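# Place mat cartridge label-up in an empty tray pocket

## Task

Take the cartridge lying on the green mat and set it, with its label facing up, into a pocket of the partly filled tray that is still empty, then release it.

## Robot and tools

Robot: two arms, left_arm and right_arm, each with a two-finger gripper. The fingers extend along the gripper's own +z axis and close toward each other along its y axis. The reported hand position is the point between the finger pads, roughly 1 cm short of the tips. Occasionally a part in the gripper or a loose object may be briefly yanked or nudged. Nothing may leave the table; that fails the job.

Frames: result poses use one scene frame. Its origin is on the tabletop midway between the arms, +z is up, +x points out over the table, and left_arm sits on the +y side. The arm names do not tell you which side of an image something is on. Positions are in metres and orientation is a quaternion in w,x,y,z order. Printed positions can be off from the true ones, more so at long reach.

Row layout (used by execute_actions and move): 14 numbers, each in [-1, 1]. The first 7 belong to left_arm and the next 7 to right_arm, each block ordered dx, dy, dz, rx, ry, rz, opening. Always send all 14, even when only one arm should move. dx..rz are an offset, not a pose. They are expressed in that gripper's own axes and scaled so that 1.0 means 0.6 m of translation or 180 degrees of rotation. rx, ry, rz together form a single rotation vector. Opening is absolute: +1 is fully open (0.094 m) and -1 is closed.

execute_actions(actions): a list of actions run in order. Each action is a table of up to 15 rows, and each row lasts one control step (1/30 s). A table with fewer rows repeats its last row until all 15 steps are used. Every row's offset is taken from the gripper's measured pose when the action began, not from the previous row. For a call's first action, that base is the last pose a result in this scene reported. Sending an empty list returns the current state and images only.

move(target, speed, blocking): target is one 14-number row whose offsets are taken from the most recent pose shown in a result. Each gripper travels in a straight line toward it, and both arms finish together, within 0.5 to 10 s; any path longer than that is stopped at 10 s before it arrives. Rotation goes the shorter way. speed is in m/s, from 0.002 to 0.5 with a default of 0.25, and turning is capped at twice that value in rad/s. The move does not slow for obstacles or for the other arm. Grippers can trail, wander off the line, or overshoot speed, especially near full arm extension. Faster contact and targets set further past the contact point both push harder. The opening is applied when the move starts. The result includes a "move:" line with the ending (done, off_target, moving, held, fault), any limits that acted, and each gripper's distance to its target. If the ending names only one arm, the other one finished. limits=paced means the command was clipped; limits=held means a check blocked some steps, and the arm may then surge faster than speed. blocking=false returns after 0.5 s while the move continues. Until a result shows that move ended, action rows and new moves are refused, so call wait or stop first.

wait(seconds): 0 to 10. Each arm keeps its last command, and a running move carries on. stop(): brakes the current move; the arm needs braking distance, and the fingers keep moving. zoom_image(camera, region): gives a closer view of [x0,y0,x1,y1] pixels, at most 504x504, from cam_head_left, cam_head_right, cam_left_wrist or cam_right_wrist (all 504x504). finished_scene(scene): ends the scene numbered 1 or 2 permanently and reports whether it succeeded. Only call it when the cartridge is seated and released. Replying without calling a tool ends all scenes.

Control behaviour: at each step the commanded pose is limited to 70 mm and 16 degrees from the measured pose. If position and orientation cannot both be met, position wins. Large offsets may therefore need several actions. Arms usually stop about a centimetre or more short, mostly low, and zero offsets can let them sag. To hold an arm in place, send a correcting offset back to the wanted pose in the first call of a reply and zeros in later calls, raising the aim if it keeps sagging. "Hand target" lines show where the controller is currently driving each gripper. A "pose unreachable" line means a clearance check changed or blocked that arm's command. Step readings list positions, and HELD marks steps that were held back. Joint limits in rad: waist -2.618..3.054, shoulder 0..3.142, elbow 0..3.142, wrist pitch and yaw -1.571..1.571, wrist roll -2.094..2.094.

Gripping: grip_measured uses the same scale as the commanded opening, and each gripper's reading may be off by about 1 mm. To hold something, command about 0.03 below grip_measured; a smaller margin gives a lighter grip. Finger force is about 50 to 62 N, lower on thin parts, with a brief spike on first contact.

Cautions: don't let the arms collide or press on each other. Avoid drops, slams and hard pushes. Watch for MOTOR HOT warnings, which start at 75 °C; at 90 °C the arm stops for 10 s, and at 100 °C it goes limp and falls. FAULT lines mean that arm stopped. Finishing quickly and smoothly is better, and the robot keeps holding its last command while you think.

Each tool is called after "Request:" by a JSON object that holds its "op" and its "data", one argument or row to a line.

## Session

Request:
{"op": "execute_actions", "data": {
  "actions": []
}}

Scene clock: 0.00 s.
left_arm: end_effector_position=(+0.3911, +0.5006, +0.2448) grip_measured=+1.000 end_effector_quat_wxyz=(+0.488, +0.004, +0.702, +0.519) | right_arm: end_effector_position=(+0.3398, +0.0381, +0.1386) grip_measured=+1.000 end_effector_quat_wxyz=(+0.334, -0.397, +0.715, +0.468)
Joint positions: left_arm=[ 0.206  1.376  0.563  0.834 -0.765  0.836  0.094] | right_arm=[ 0.444  1.7    0.849  0.302 -0.865  0.008  0.094]
Joint velocities: left_arm=[-0.002 -0.002  0.012 -0.007 -0.007 -0.066  0.   ] | right_arm=[-0.002 -0.022 -0.007 -0.007  0.037 -0.051  0.   ]
Hand target (left_arm): +0.391, +0.501, +0.251; +0.495, -0.001, +0.698, +0.518
Hand target (right_arm): +0.341, +0.040, +0.148; +0.344, -0.402, +0.706, +0.470

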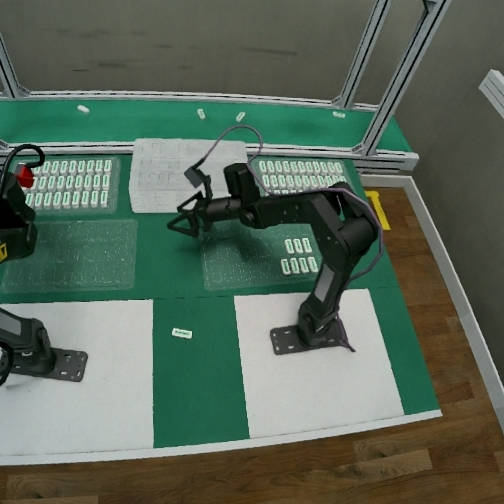

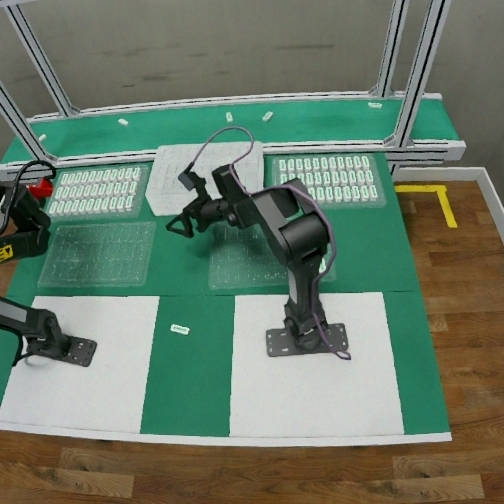

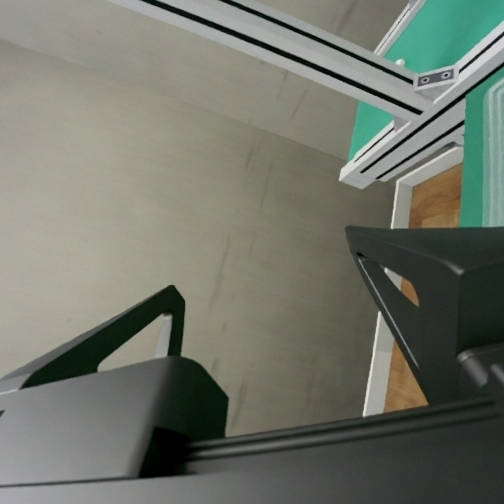

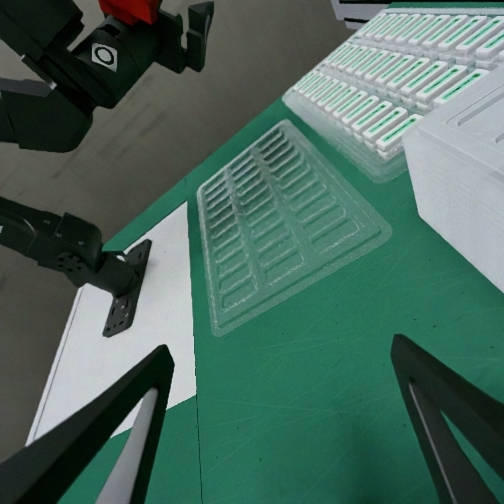

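Request:
{"op": "zoom_image", "data": {
  "camera": "cam_head_left",
  "region": [140, 200, 360, 380]
}}

Request:
{"op": "zoom_image", "data": {
  "camera": "cam_head_right",
  "region": [140, 200, 360, 380]
}}

Region (140, 200, 360, 380) of cam_head_left's 504x504 image, scaled by 2.291, with more detail than that image has; it fills the top 412 rows of this view, and the rest is white.

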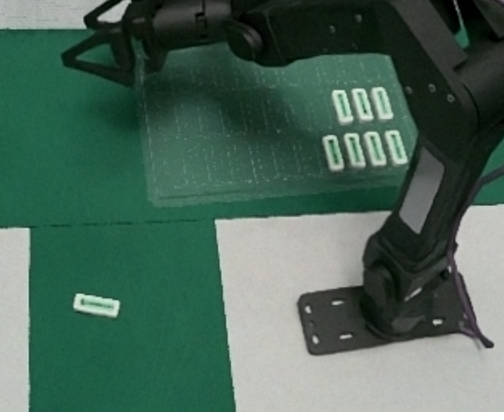

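Region (140, 200, 360, 380) of cam_head_right's 504x504 image, scaled by 2.291, with more detail than that image has; it fills the top 412 rows of this view, and the rest is white.

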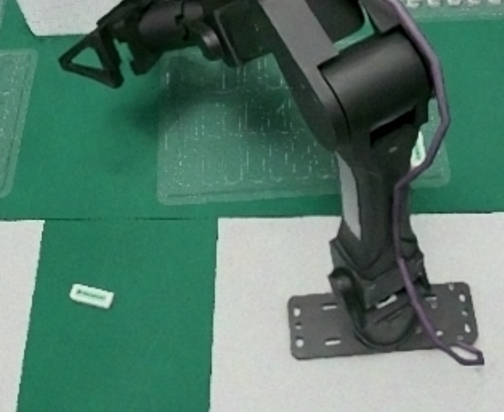

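Request:
{"op": "move", "data": {
  "target": [-0.007,0.007,0,0,0,0,1,0.225,0.43,-0.155,0.065,0.39,-0.155,0.2],
  "speed": 0.3
}}

Scene clock: 35.47 s.
left_arm: end_effector_position=(+0.3911, +0.5006, +0.2420) grip_measured=+1.000 end_effector_quat_wxyz=(+0.483, +0.008, +0.705, +0.518) | right_arm: end_effector_position=(+0.0389, -0.0226, +0.1591) grip_measured=+0.202 end_effector_quat_wxyz=(+0.007, +0.714, -0.700, -0.008)
Joint positions: left_arm=[ 0.206  1.376  0.563  0.82  -0.765  0.836  0.094] | right_arm=[ 1.495  1.547  1.406 -1.429 -0.021 -0.025  0.056]
Joint velocities: left_arm=[ 0.002 -0.007 -0.012 -0.066  0.022 -0.007  0.   ] | right_arm=[ 0.017 -0.007 -0.007 -0.022 -0.022  0.11   0.   ]
Hand target (left_arm): +0.391, +0.500, +0.251; +0.488, +0.004, +0.702, +0.519
Hand target (right_arm): +0.040, -0.019, +0.164; +0.002, +0.712, -0.703, -0.005
Off the commanded pose (left_arm): 0.009 m, 1 deg.
Off the commanded pose (right_arm): 0.003 m, 2 deg.
move: done

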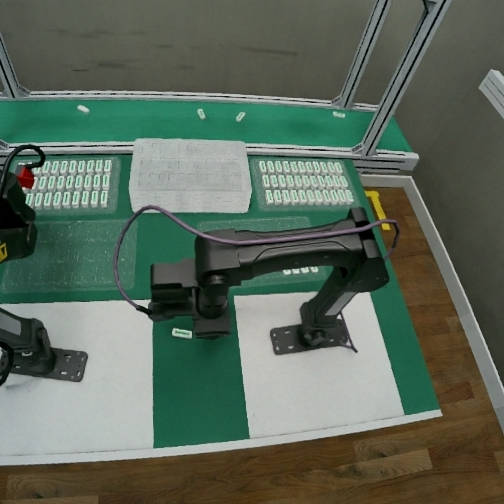

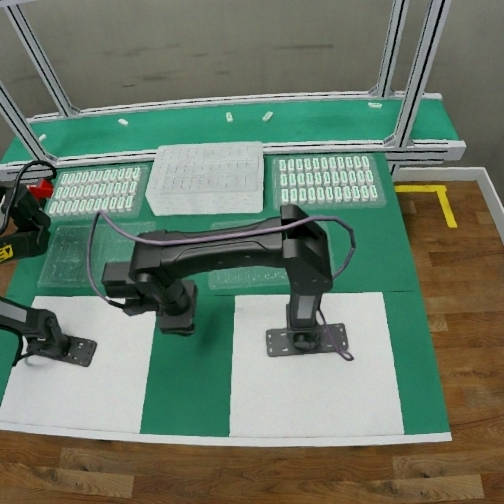

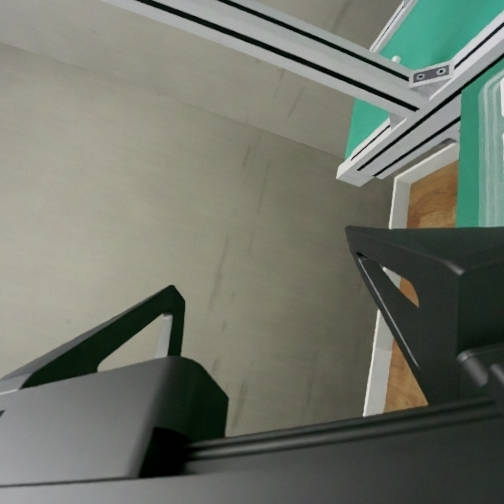

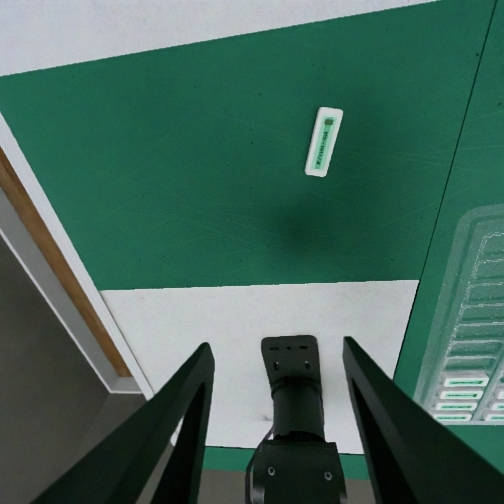

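Request:
{"op": "move", "data": {
  "target": [-0.01,0.011,0,0,0,0,1,-0.042,-0.043,0.125,0,0,0.072,0.0]
}}

Scene clock: 47.77 s.
left_arm: end_effector_position=(+0.3911, +0.5006, +0.2362) grip_measured=+1.000 end_effector_quat_wxyz=(+0.473, +0.015, +0.713, +0.518) | right_arm: end_effector_position=(+0.0608, -0.0009, +0.0854) grip_measured=+0.002 end_effector_quat_wxyz=(-0.012, -0.636, +0.771, +0.002)
Joint positions: left_arm=[ 0.206  1.376  0.563  0.79  -0.765  0.836  0.094] | right_arm=[ 1.419  1.658  1.227 -1.154 -0.021  0.11   0.047]
Joint velocities: left_arm=[ 0.002  0.012  0.012  0.051 -0.066  0.066  0.   ] | right_arm=[ 0.002 -0.002 -0.002 -0.081 -0.051 -0.007  0.   ]
Hand target (left_arm): +0.391, +0.500, +0.251; +0.483, +0.008, +0.705, +0.519
Hand target (right_arm): +0.063, +0.003, +0.084; -0.008, -0.630, +0.776, +0.007
Off the commanded pose (left_arm): 0.015 m, 2 deg.
Off the commanded pose (right_arm): 0.005 m, 1 deg.
move: off_target (left_arm)

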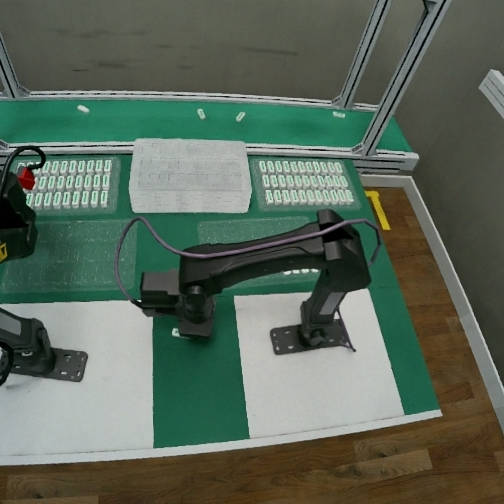

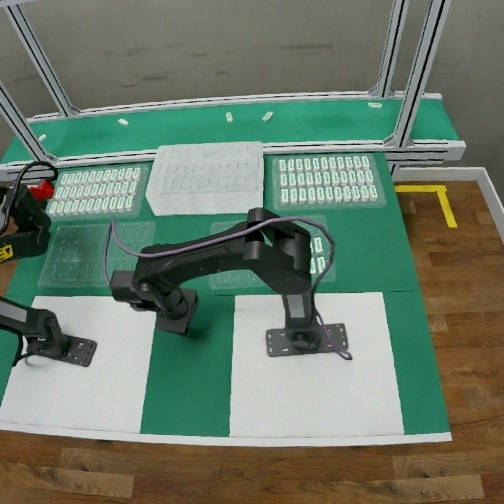

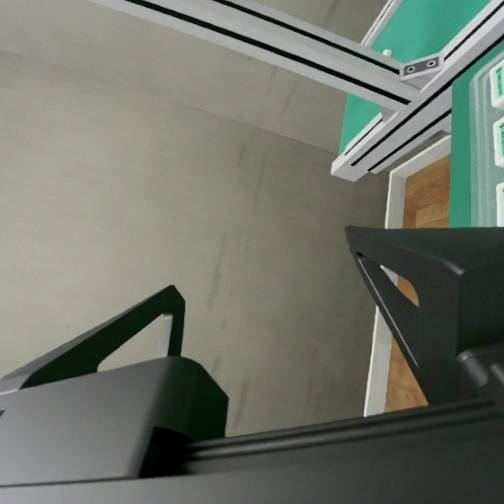

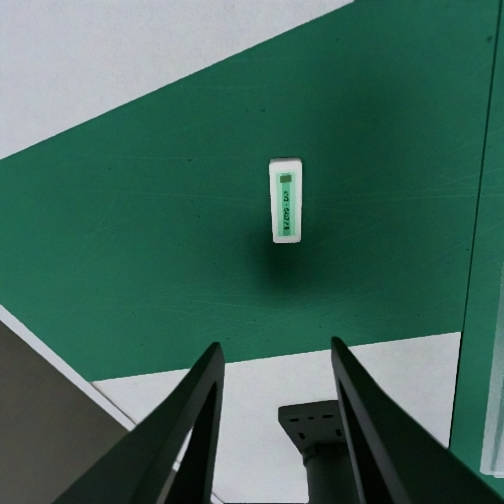

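Request:
{"op": "move", "data": {
  "target": [0,0,0,0,0,0,1,-0.05,-0.013,0.075,0,0,0.01,0.0],
  "speed": 0.15
}}

Scene clock: 59.37 s.
left_arm: end_effector_position=(+0.3911, +0.5006, +0.2361) grip_measured=+1.000 end_effector_quat_wxyz=(+0.473, +0.015, +0.713, +0.518) | right_arm: end_effector_position=(+0.0707, +0.0253, +0.0434) grip_measured=+0.002 end_effector_quat_wxyz=(-0.015, -0.626, +0.779, -0.000)
Joint positions: left_arm=[ 0.206  1.376  0.563  0.79  -0.765  0.836  0.094] | right_arm=[ 1.394  1.806  1.227 -1.014 -0.021  0.111  0.047]
Joint velocities: left_arm=[-0.007  0.007 -0.002  0.066  0.066  0.007  0.   ] | right_arm=[ 0.017 -0.017 -0.002 -0.095  0.066 -0.022 -0.001]
Hand target (left_arm): +0.391, +0.501, +0.236; +0.473, +0.015, +0.713, +0.518
Hand target (right_arm): +0.073, +0.026, +0.040; -0.013, -0.624, +0.781, +0.002
Off the commanded pose (left_arm): 0.000 m, 0 deg.
Off the commanded pose (right_arm): 0.005 m, 0 deg.
move: done

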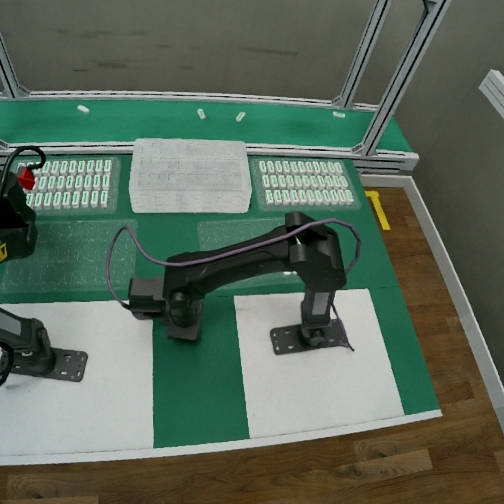

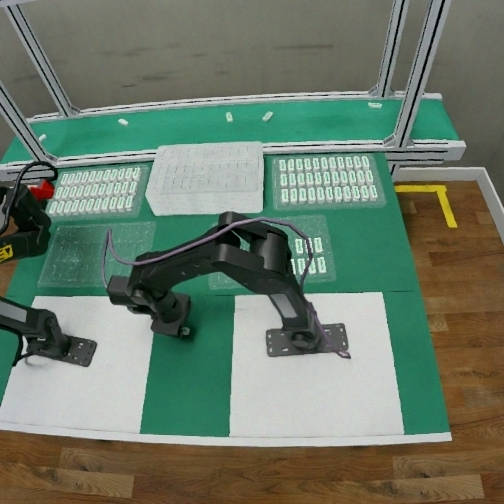

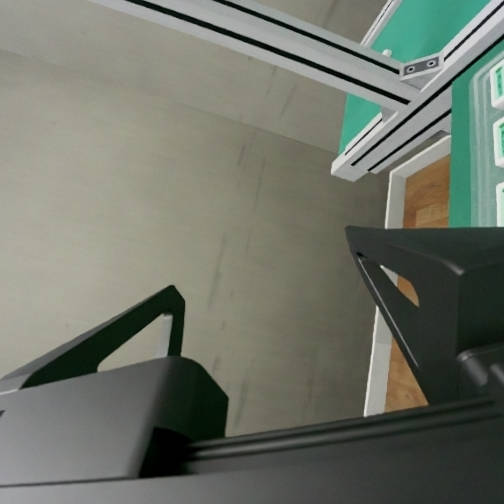

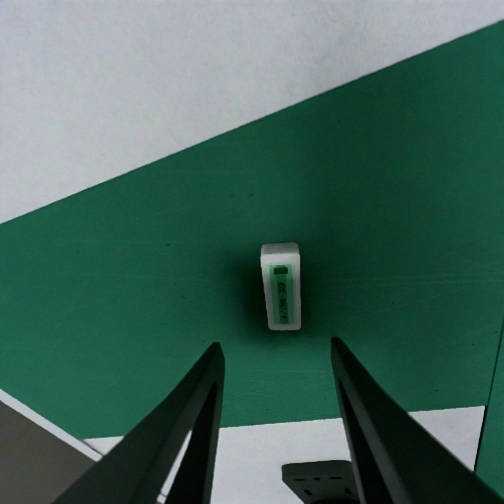

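Request:
{"op": "move", "data": {
  "target": [0,0,0,0,0,0,1,-0.007,-0.007,0.046,0,0,0,-0.35],
  "speed": 0.08
}}

Scene clock: 64.37 s.
left_arm: end_effector_position=(+0.3911, +0.5006, +0.2361) grip_measured=+1.000 end_effector_quat_wxyz=(+0.473, +0.015, +0.713, +0.518) | right_arm: end_effector_position=(+0.0722, +0.0258, +0.0192) grip_measured=-0.348 end_effector_quat_wxyz=(-0.018, -0.625, +0.780, -0.003)
Joint positions: left_arm=[ 0.206  1.376  0.563  0.79  -0.765  0.836  0.094] | right_arm=[ 1.39   1.85   1.181 -0.931 -0.021  0.109  0.031]
Joint velocities: left_arm=[-0.012 -0.002  0.002  0.081  0.051  0.007  0.   ] | right_arm=[-0.002  0.007  0.002  0.037 -0.022 -0.051 -0.   ]
Hand target (left_arm): +0.391, +0.501, +0.236; +0.473, +0.015, +0.713, +0.518
Hand target (right_arm): +0.075, +0.028, +0.016; -0.015, -0.626, +0.780, -0.000
Off the commanded pose (left_arm): 0.000 m, 0 deg.
Off the commanded pose (right_arm): 0.005 m, 0 deg.
move: done

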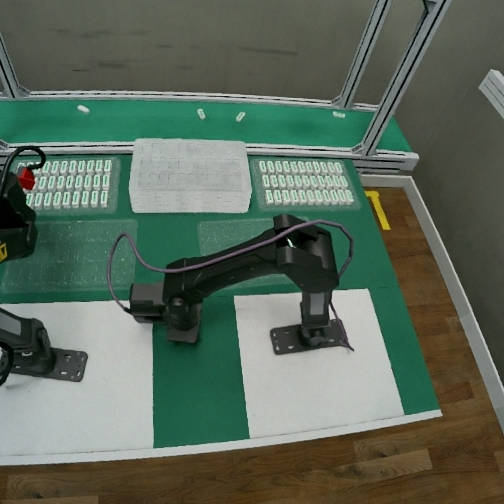

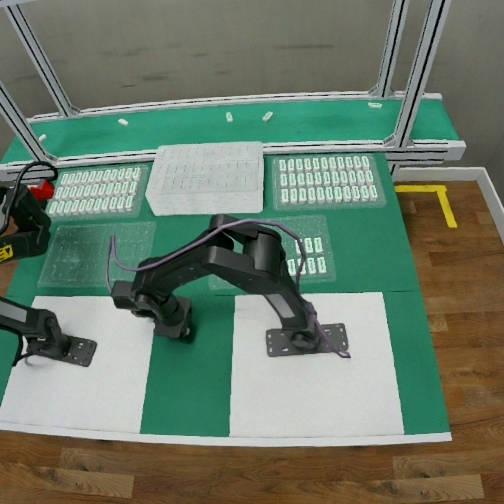

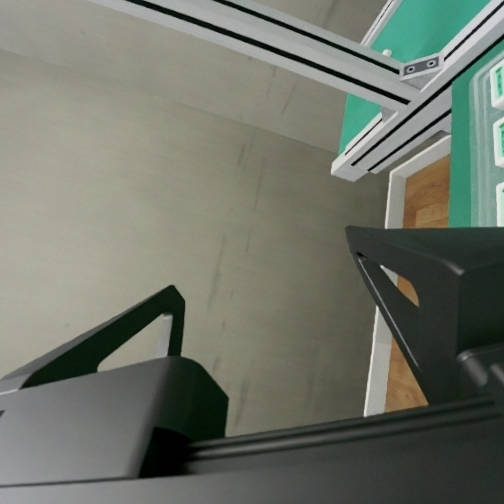

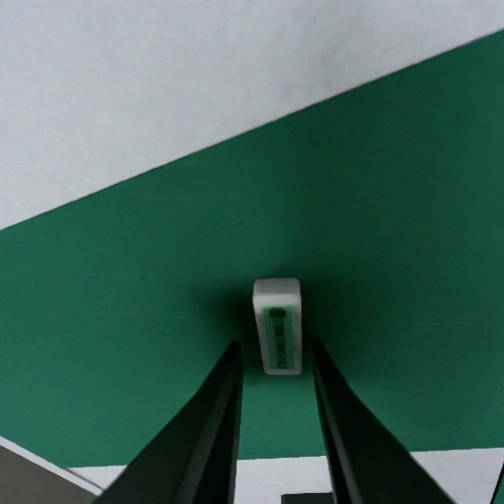

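Request:
{"op": "execute_actions", "data": {
  "actions": [
    [[0,0,0,0,0,0,1,-0.004,-0.003,0.006,0,0,0,-0.35],[0,0,0,0,0,0,1,-0.006,-0.004,0.009,0,0,0,-0.35],[0,0,0,0,0,0,1,-0.008,-0.005,0.012,0,0,0,-0.35],[0,0,0,0,0,0,1,-0.01,-0.006,0.015,0,0,0,-0.35]]
  ]
}}

Scene clock: 70.47 s.
left_arm: end_effector_position=(+0.3911, +0.5006, +0.2361) grip_measured=+1.000 end_effector_quat_wxyz=(+0.473, +0.015, +0.713, +0.518) | right_arm: end_effector_position=(+0.0731, +0.0256, +0.0140) grip_measured=-0.348 end_effector_quat_wxyz=(-0.022, -0.625, +0.780, -0.007)
Joint positions: left_arm=[ 0.206  1.376  0.563  0.79  -0.765  0.836  0.094] | right_arm=[ 1.387  1.867  1.181 -0.925 -0.021  0.106  0.031]
Joint velocities: left_arm=[-0.007 -0.022 -0.017 -0.066 -0.081 -0.022  0.   ] | right_arm=[-0.012 -0.002 -0.007 -0.007 -0.051  0.037  0.   ]
Hand target (left_arm): +0.391, +0.501, +0.236; +0.473, +0.015, +0.713, +0.518
Hand target (right_arm): +0.077, +0.030, +0.010; -0.018, -0.626, +0.780, -0.003
Off the commanded pose (left_arm): 0.000 m, 0 deg.
Off the commanded pose (right_arm): 0.007 m, 1 deg.
Step readings (end_effector_position):
0: left_arm (+0.3911, +0.5006, +0.2361) | right_arm (+0.0723, +0.0261, +0.0192)
1: left_arm (+0.3911, +0.5006, +0.2361) | right_arm (+0.0723, +0.0261, +0.0192)
2: left_arm (+0.3911, +0.5006, +0.2361) | right_arm (+0.0723, +0.0261, +0.0192)
4: left_arm (+0.3911, +0.5006, +0.2361) | right_arm (+0.0724, +0.0262, +0.0180)
8: left_arm (+0.3911, +0.5006, +0.2361) | right_arm (+0.0731, +0.0256, +0.0140)
15: end_effector_position above

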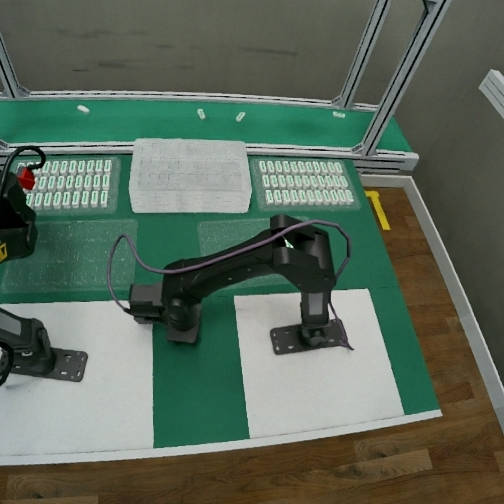

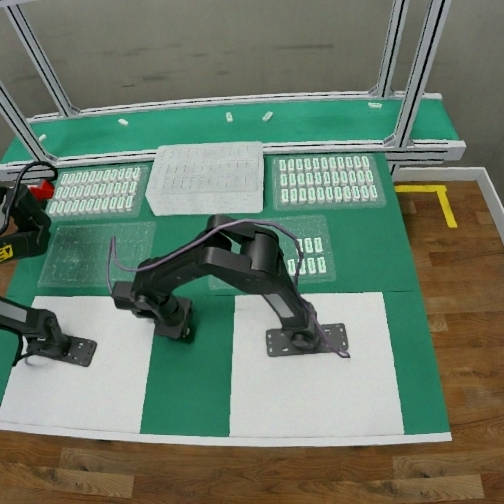

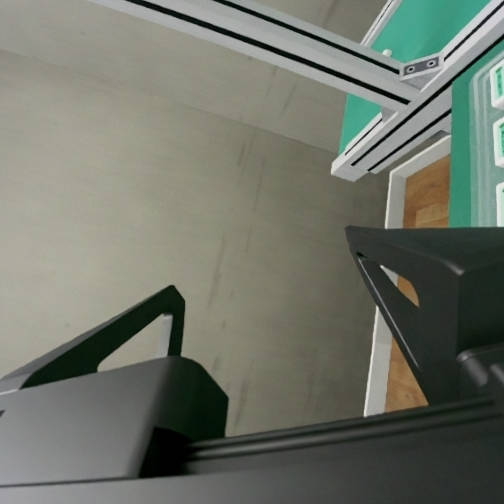

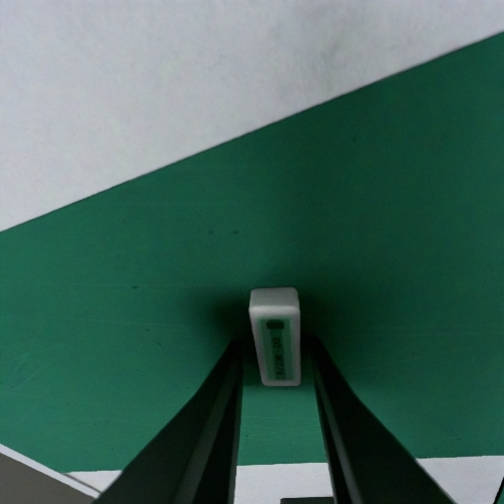

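Request:
{"op": "execute_actions", "data": {
  "actions": [
    [[0,0,0,0,0,0,1,0,0,0,0,0,0,-0.45],[0,0,0,0,0,0,1,0,0,0,0,0,0,-0.5],[0,0,0,0,0,0,1,0,0,0,0,0,0,-0.55],[0,0,0,0,0,0,1,0,0,0,0,0,0,-0.58],[0,0,0,0,0,0,1,0,0,0,0,0,0,-0.61],[0,0,0,0,0,0,1,0,0,0,0,0,0,-0.64],[0,0,0,0,0,0,1,0,0,0,0,0,0,-0.67],[0,0,0,0,0,0,1,0,0,0,0,0,0,-0.7]]
  ]
}}

Scene clock: 75.83 s.
left_arm: end_effector_position=(+0.3911, +0.5006, +0.2361) grip_measured=+1.000 end_effector_quat_wxyz=(+0.473, +0.015, +0.713, +0.518) | right_arm: end_effector_position=(+0.0758, +0.0251, +0.0139) grip_measured=-0.664 end_effector_quat_wxyz=(-0.017, -0.625, +0.781, -0.012)
Joint positions: left_arm=[ 0.206  1.376  0.563  0.79  -0.765  0.836  0.094] | right_arm=[ 1.386  1.867  1.181 -0.925 -0.008  0.106  0.016]
Joint velocities: left_arm=[-0.002 -0.022  0.017 -0.066 -0.037  0.037  0.   ] | right_arm=[ 0.002 -0.012 -0.007  0.066 -0.066  0.037 -0.001]
Hand target (left_arm): +0.391, +0.501, +0.236; +0.473, +0.015, +0.713, +0.518
Hand target (right_arm): +0.073, +0.026, +0.014; -0.022, -0.625, +0.780, -0.007
Off the commanded pose (left_arm): 0.000 m, 0 deg.
Off the commanded pose (right_arm): 0.003 m, 1 deg.
Step readings (end_effector_position):
0: left_arm (+0.3911, +0.5006, +0.2361) | right_arm (+0.0731, +0.0256, +0.0140)
1: left_arm (+0.3911, +0.5006, +0.2361) | right_arm (+0.0739, +0.0254, +0.0140)
2: left_arm (+0.3911, +0.5006, +0.2361) | right_arm (+0.0751, +0.0252, +0.0139)
4: left_arm (+0.3911, +0.5006, +0.2361) | right_arm (+0.0758, +0.0251, +0.0139)
8: left_arm (+0.3911, +0.5006, +0.2361) | right_arm (+0.0758, +0.0251, +0.0139)
15: end_effector_position above

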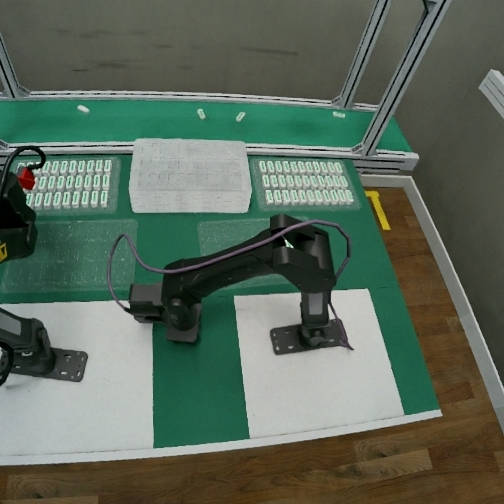

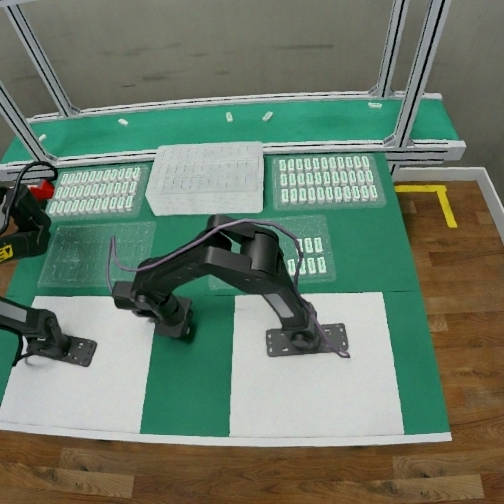

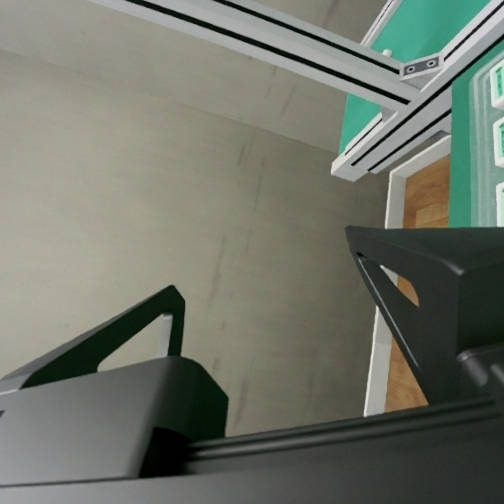

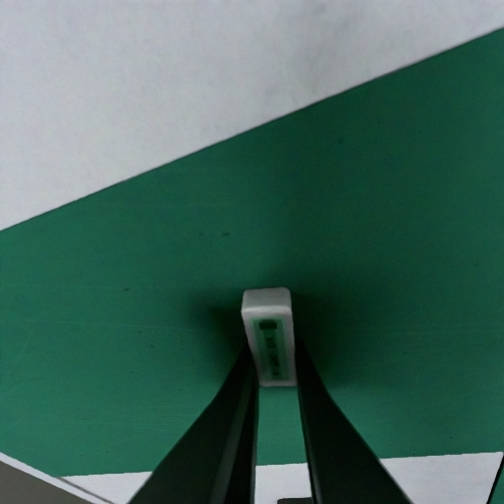

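Request:
{"op": "move", "data": {
  "target": [0,0,0,0,0,0,1,0,0,-0.04,0,0,0,-0.7],
  "speed": 0.1
}}

Request:
{"op": "move", "data": {
  "target": [0,0,0,0,0,0,1,0.188,-0.341,-0.08,-0.018,0,0.43,-0.7],
  "speed": 0.3
}}

Scene clock: 89.10 s.
left_arm: end_effector_position=(+0.3911, +0.5006, +0.2361) grip_measured=+1.000 end_effector_quat_wxyz=(+0.473, +0.015, +0.713, +0.518) | right_arm: end_effector_position=(+0.0749, +0.0171, +0.0216) grip_measured=-0.664 end_effector_quat_wxyz=(-0.033, -0.624, +0.780, -0.028)
Joint positions: left_arm=[ 0.206  1.376  0.563  0.79  -0.765  0.836  0.094] | right_arm=[ 1.386  1.867  1.211 -1.001 -0.007  0.106  0.016]
Joint velocities: left_arm=[ 0.012 -0.007  0.007 -0.066  0.051 -0.051  0.   ] | right_arm=[ 0.007  0.007  0.002  0.037  0.051  0.037 -0.   ]
Hand target (left_arm): +0.391, +0.501, +0.236; +0.473, +0.015, +0.713, +0.518
Hand target (right_arm): +0.076, +0.026, +0.038; -0.017, -0.625, +0.781, -0.012
Off the commanded pose (left_arm): 0.000 m, 0 deg.
Off the commanded pose (right_arm): 0.019 m, 3 deg.
move: off_target (right_arm)

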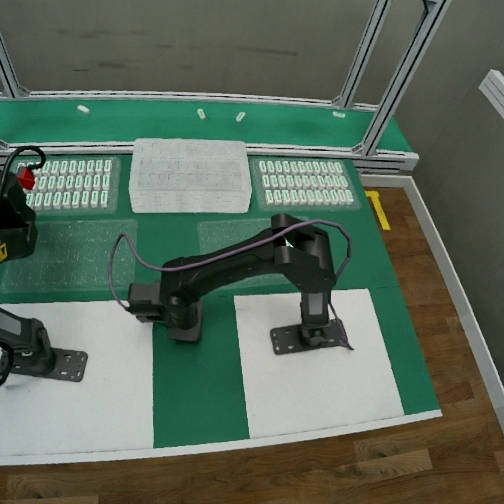

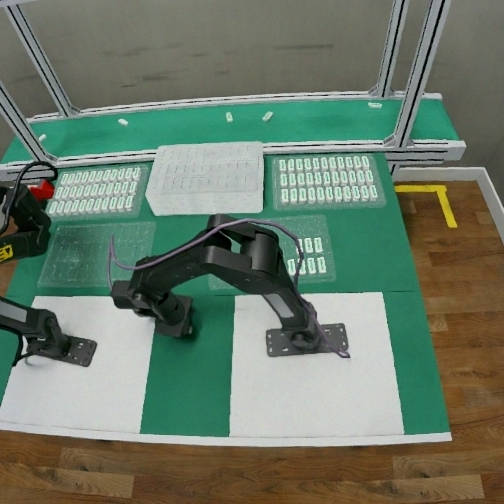

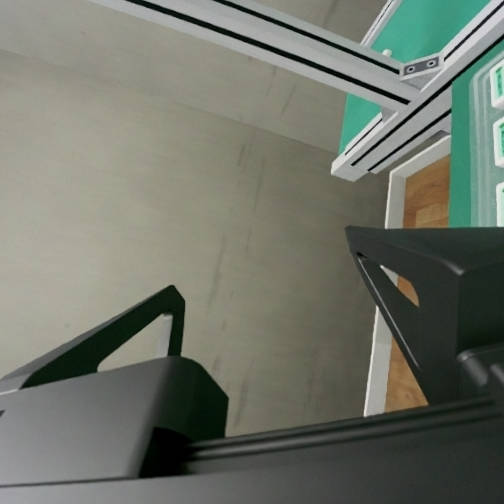

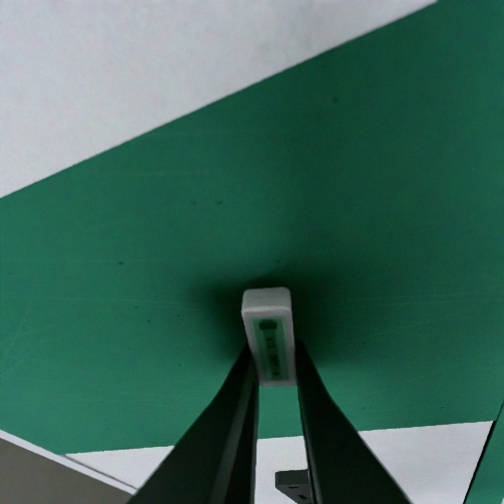

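Scene clock: 91.83 s.
left_arm: end_effector_position=(+0.3911, +0.5006, +0.2361) grip_measured=+1.000 end_effector_quat_wxyz=(+0.473, +0.015, +0.713, +0.518) | right_arm: end_effector_position=(+0.2434, -0.1373, +0.0660) grip_measured=-0.663 end_effector_quat_wxyz=(-0.043, -0.006, +0.999, -0.031)
Joint positions: left_arm=[ 0.206  1.376  0.563  0.79  -0.765  0.836  0.094] | right_arm=[ 0.566  1.627  1.109 -1.159 -0.     0.625  0.016]
Joint velocities: left_arm=[ 0.017 -0.007  0.017 -0.037  0.037 -0.007  0.   ] | right_arm=[-0.002  0.007  0.007 -0.037 -0.022  0.022 -0.002]
Hand target (left_arm): +0.391, +0.501, +0.236; +0.473, +0.015, +0.713, +0.518
Hand target (right_arm): +0.250, -0.137, +0.079; -0.024, +0.002, +0.999, -0.025
Off the commanded pose (left_arm): 0.000 m, 0 deg.
Off the commanded pose (right_arm): 0.016 m, 2 deg.
move: off_target (right_arm)

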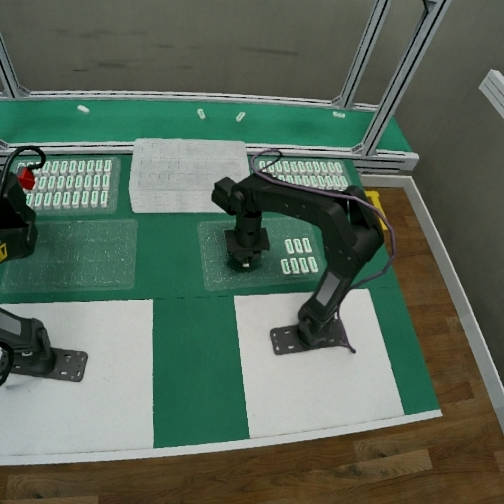

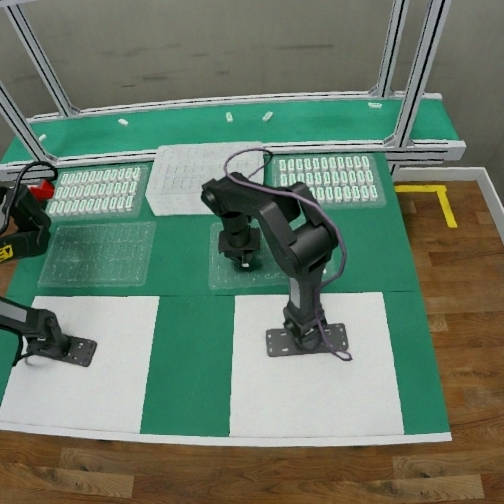

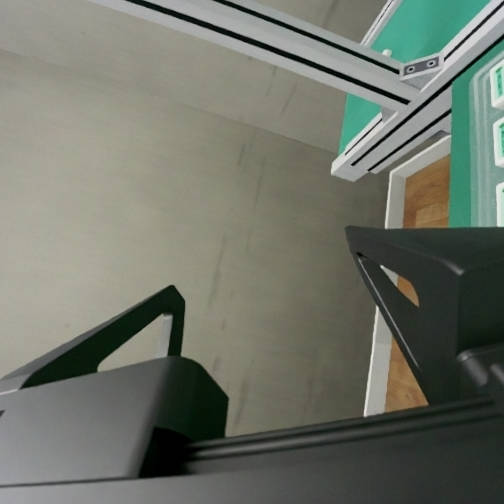

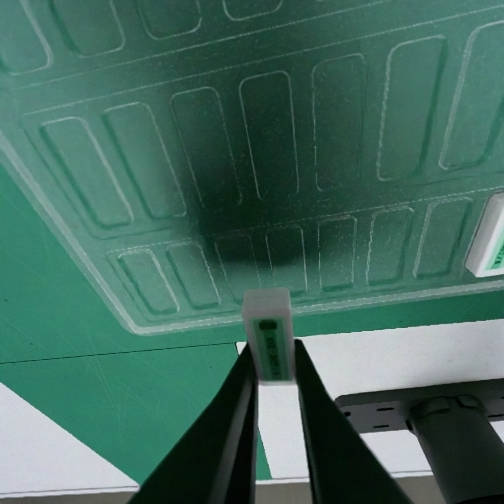

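Request:
{"op": "move", "data": {
  "target": [0,0,0,0,0,0,1,-0.012,0,0.035,-0.024,-0.022,-0.015,-0.7],
  "speed": 0.1
}}

Request:
{"op": "zoom_image", "data": {
  "camera": "cam_right_wrist",
  "region": [150, 170, 410, 430]
}}

Scene clock: 107.70 s.
left_arm: end_effector_position=(+0.3911, +0.5006, +0.2361) grip_measured=+1.000 end_effector_quat_wxyz=(+0.473, +0.015, +0.713, +0.518) | right_arm: end_effector_position=(+0.2448, -0.1403, +0.0391) grip_measured=-0.663 end_effector_quat_wxyz=(-0.025, -0.028, +0.999, -0.008)
Joint positions: left_arm=[ 0.206  1.376  0.563  0.79  -0.765  0.836  0.094] | right_arm=[ 0.543  1.607  0.98  -0.994 -0.014  0.558  0.016]
Joint velocities: left_arm=[-0.002 -0.002  0.007 -0.037  0.066 -0.007  0.   ] | right_arm=[-0.007  0.012 -0.012 -0.066 -0.037  0.037 -0.001]
Hand target (left_arm): +0.391, +0.501, +0.236; +0.473, +0.015, +0.713, +0.518
Hand target (right_arm): +0.249, -0.139, +0.045; -0.009, -0.029, +1.000, +0.007
Off the commanded pose (left_arm): 0.000 m, 0 deg.
Off the commanded pose (right_arm): 0.007 m, 3 deg.
move: off_target (right_arm)

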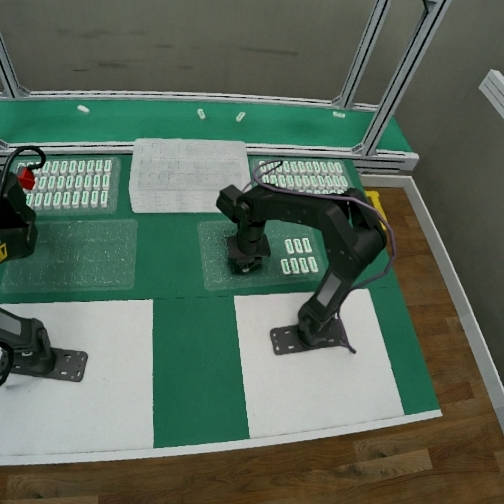

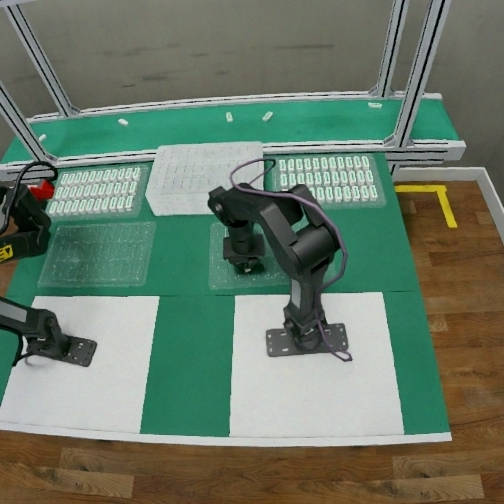

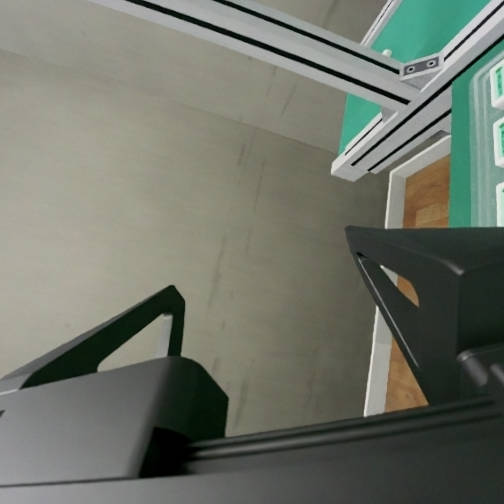

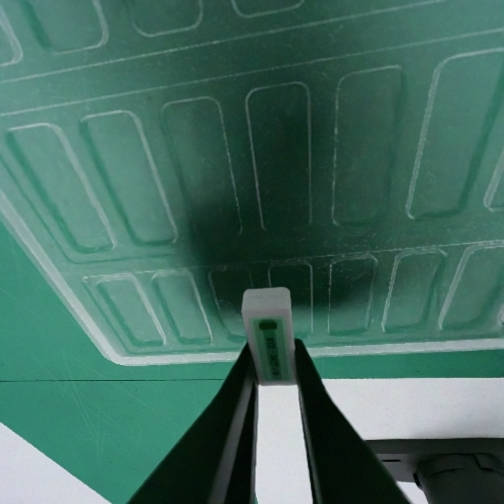

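Region (150, 170, 410, 430) of cam_right_wrist's 504x504 image, scaled by 1.938, with more detail than that image has.

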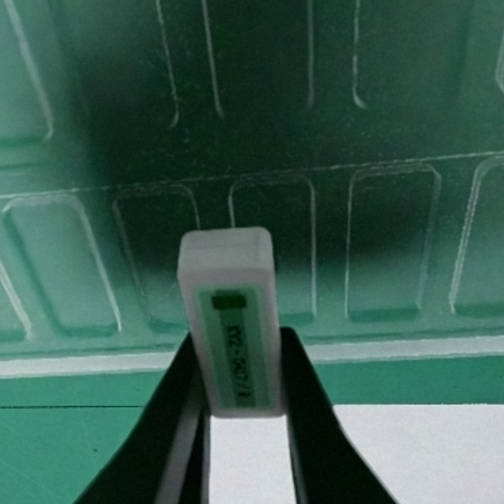

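Request:
{"op": "move", "data": {
  "target": [0,0,0,0,0,0,1,-0.004,-0.021,0.012,-0.008,-0.008,0.008,-0.7],
  "speed": 0.05
}}

Request:
{"op": "zoom_image", "data": {
  "camera": "cam_right_wrist",
  "region": [150, 170, 410, 430]
}}

Request:
{"op": "zoom_image", "data": {
  "camera": "cam_head_left",
  "region": [200, 220, 340, 300]
}}

Scene clock: 118.70 s.
left_arm: end_effector_position=(+0.3911, +0.5006, +0.2361) grip_measured=+1.000 end_effector_quat_wxyz=(+0.473, +0.015, +0.713, +0.518) | right_arm: end_effector_position=(+0.2417, -0.1554, +0.0255) grip_measured=-0.663 end_effector_quat_wxyz=(-0.034, -0.013, +0.999, -0.013)
Joint positions: left_arm=[ 0.206  1.376  0.563  0.79  -0.765  0.836  0.094] | right_arm=[ 0.499  1.607  0.919 -0.954 -0.014  0.542  0.016]
Joint velocities: left_arm=[-0.002  0.007 -0.007 -0.022 -0.066 -0.007  0.   ] | right_arm=[-0.012  0.007  0.002  0.051 -0.007 -0.037  0.001]
Hand target (left_arm): +0.391, +0.501, +0.236; +0.473, +0.015, +0.713, +0.518
Hand target (right_arm): +0.247, -0.153, +0.032; -0.013, -0.015, +1.000, +0.004
Off the commanded pose (left_arm): 0.000 m, 0 deg.
Off the commanded pose (right_arm): 0.009 m, 3 deg.
move: off_target (right_arm)

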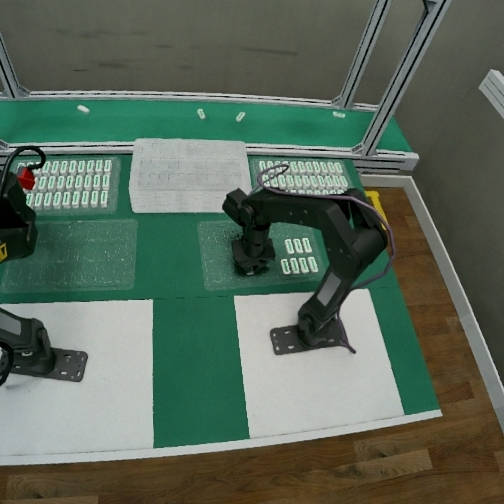

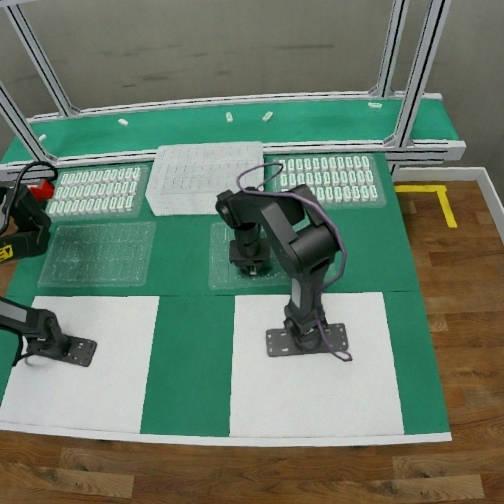

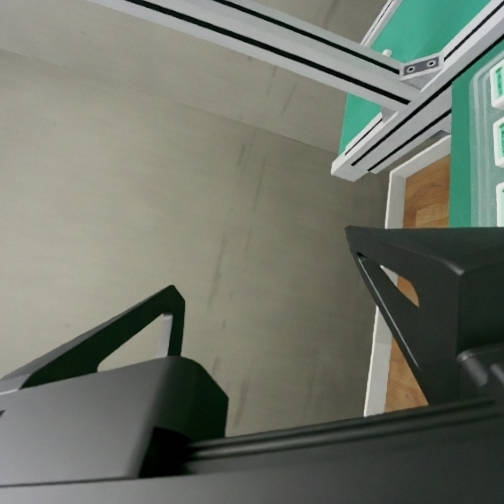

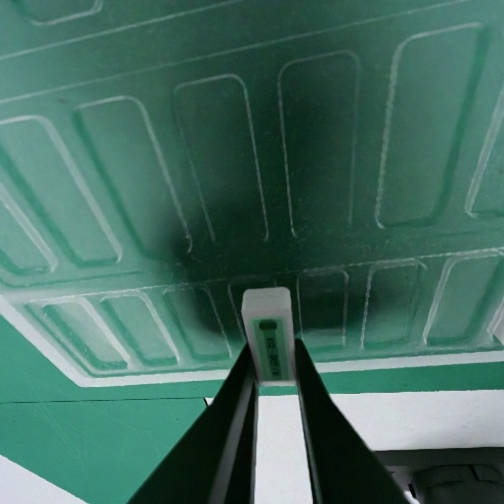

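Region (150, 170, 410, 430) of cam_right_wrist's 504x504 image, scaled by 1.938, with more detail than that image has.

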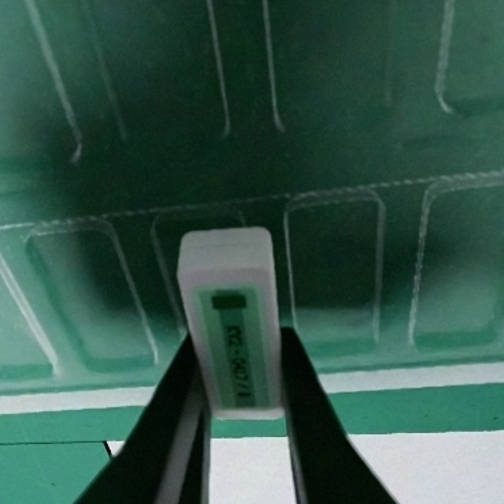

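Region (200, 220, 340, 300) of cam_head_left's 504x504 image, scaled by 3.600, with more detail than that image has; it fills the top 288 rows of this view, and the rest is white.

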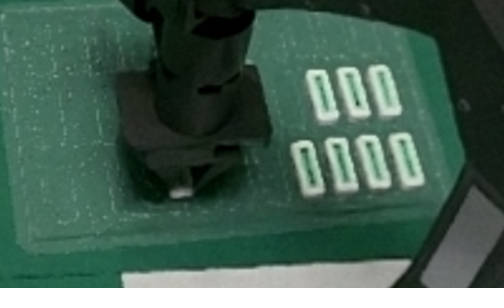

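Request:
{"op": "move", "data": {
  "target": [0,0,0,0,0,0,1,-0.011,0.014,-0.014,-0.013,-0.019,-0.002,-0.7],
  "speed": 0.05
}}

Request:
{"op": "zoom_image", "data": {
  "camera": "cam_right_wrist",
  "region": [150, 170, 410, 430]
}}

Scene clock: 133.57 s.
left_arm: end_effector_position=(+0.3911, +0.5006, +0.2361) grip_measured=+1.000 end_effector_quat_wxyz=(+0.473, +0.015, +0.713, +0.518) | right_arm: end_effector_position=(+0.2451, -0.1533, +0.0253) grip_measured=-0.663 end_effector_quat_wxyz=(-0.027, -0.014, +0.999, -0.008)
Joint positions: left_arm=[ 0.206  1.376  0.563  0.79  -0.765  0.836  0.094] | right_arm=[ 0.499  1.607  0.919 -0.938 -0.014  0.54   0.016]
Joint velocities: left_arm=[-0.002  0.017  0.002  0.007 -0.066  0.022  0.   ] | right_arm=[ 0.022  0.012 -0.012 -0.007  0.022 -0.037 -0.001]
Hand target (left_arm): +0.391, +0.501, +0.236; +0.473, +0.015, +0.713, +0.518
Hand target (right_arm): +0.249, -0.147, +0.033; -0.005, -0.016, +1.000, +0.008
Off the commanded pose (left_arm): 0.000 m, 0 deg.
Off the commanded pose (right_arm): 0.011 m, 3 deg.
move: off_target (right_arm)

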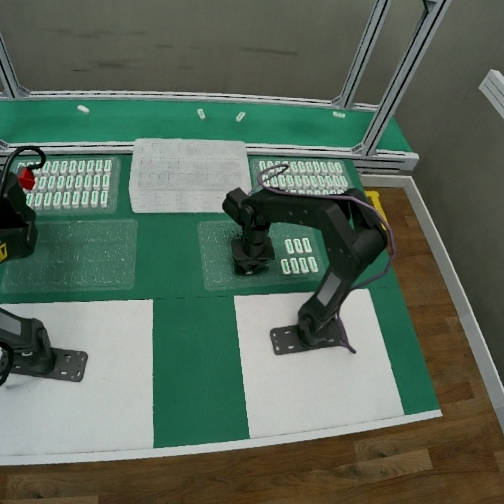

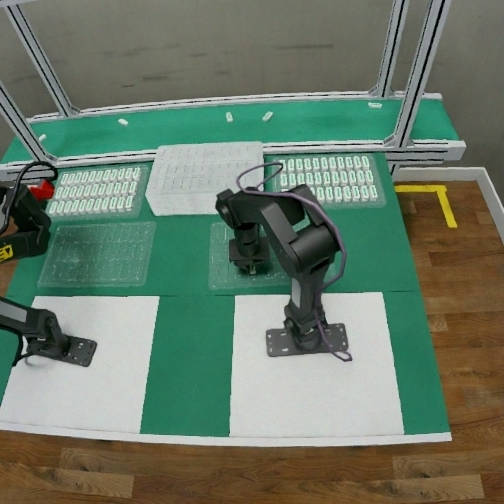

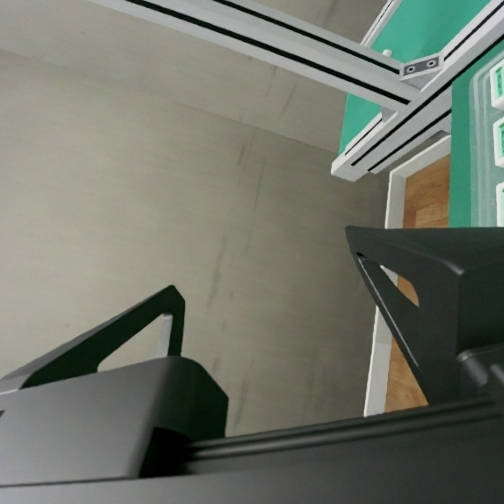

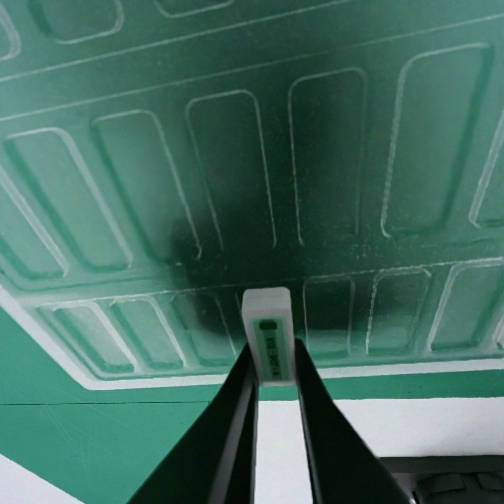

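Region (150, 170, 410, 430) of cam_right_wrist's 504x504 image, scaled by 1.938, with more detail than that image has.

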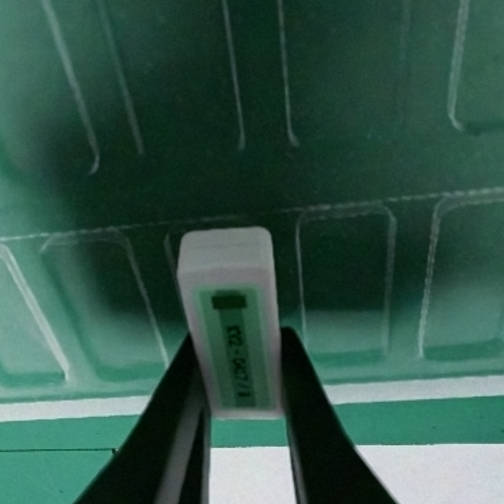

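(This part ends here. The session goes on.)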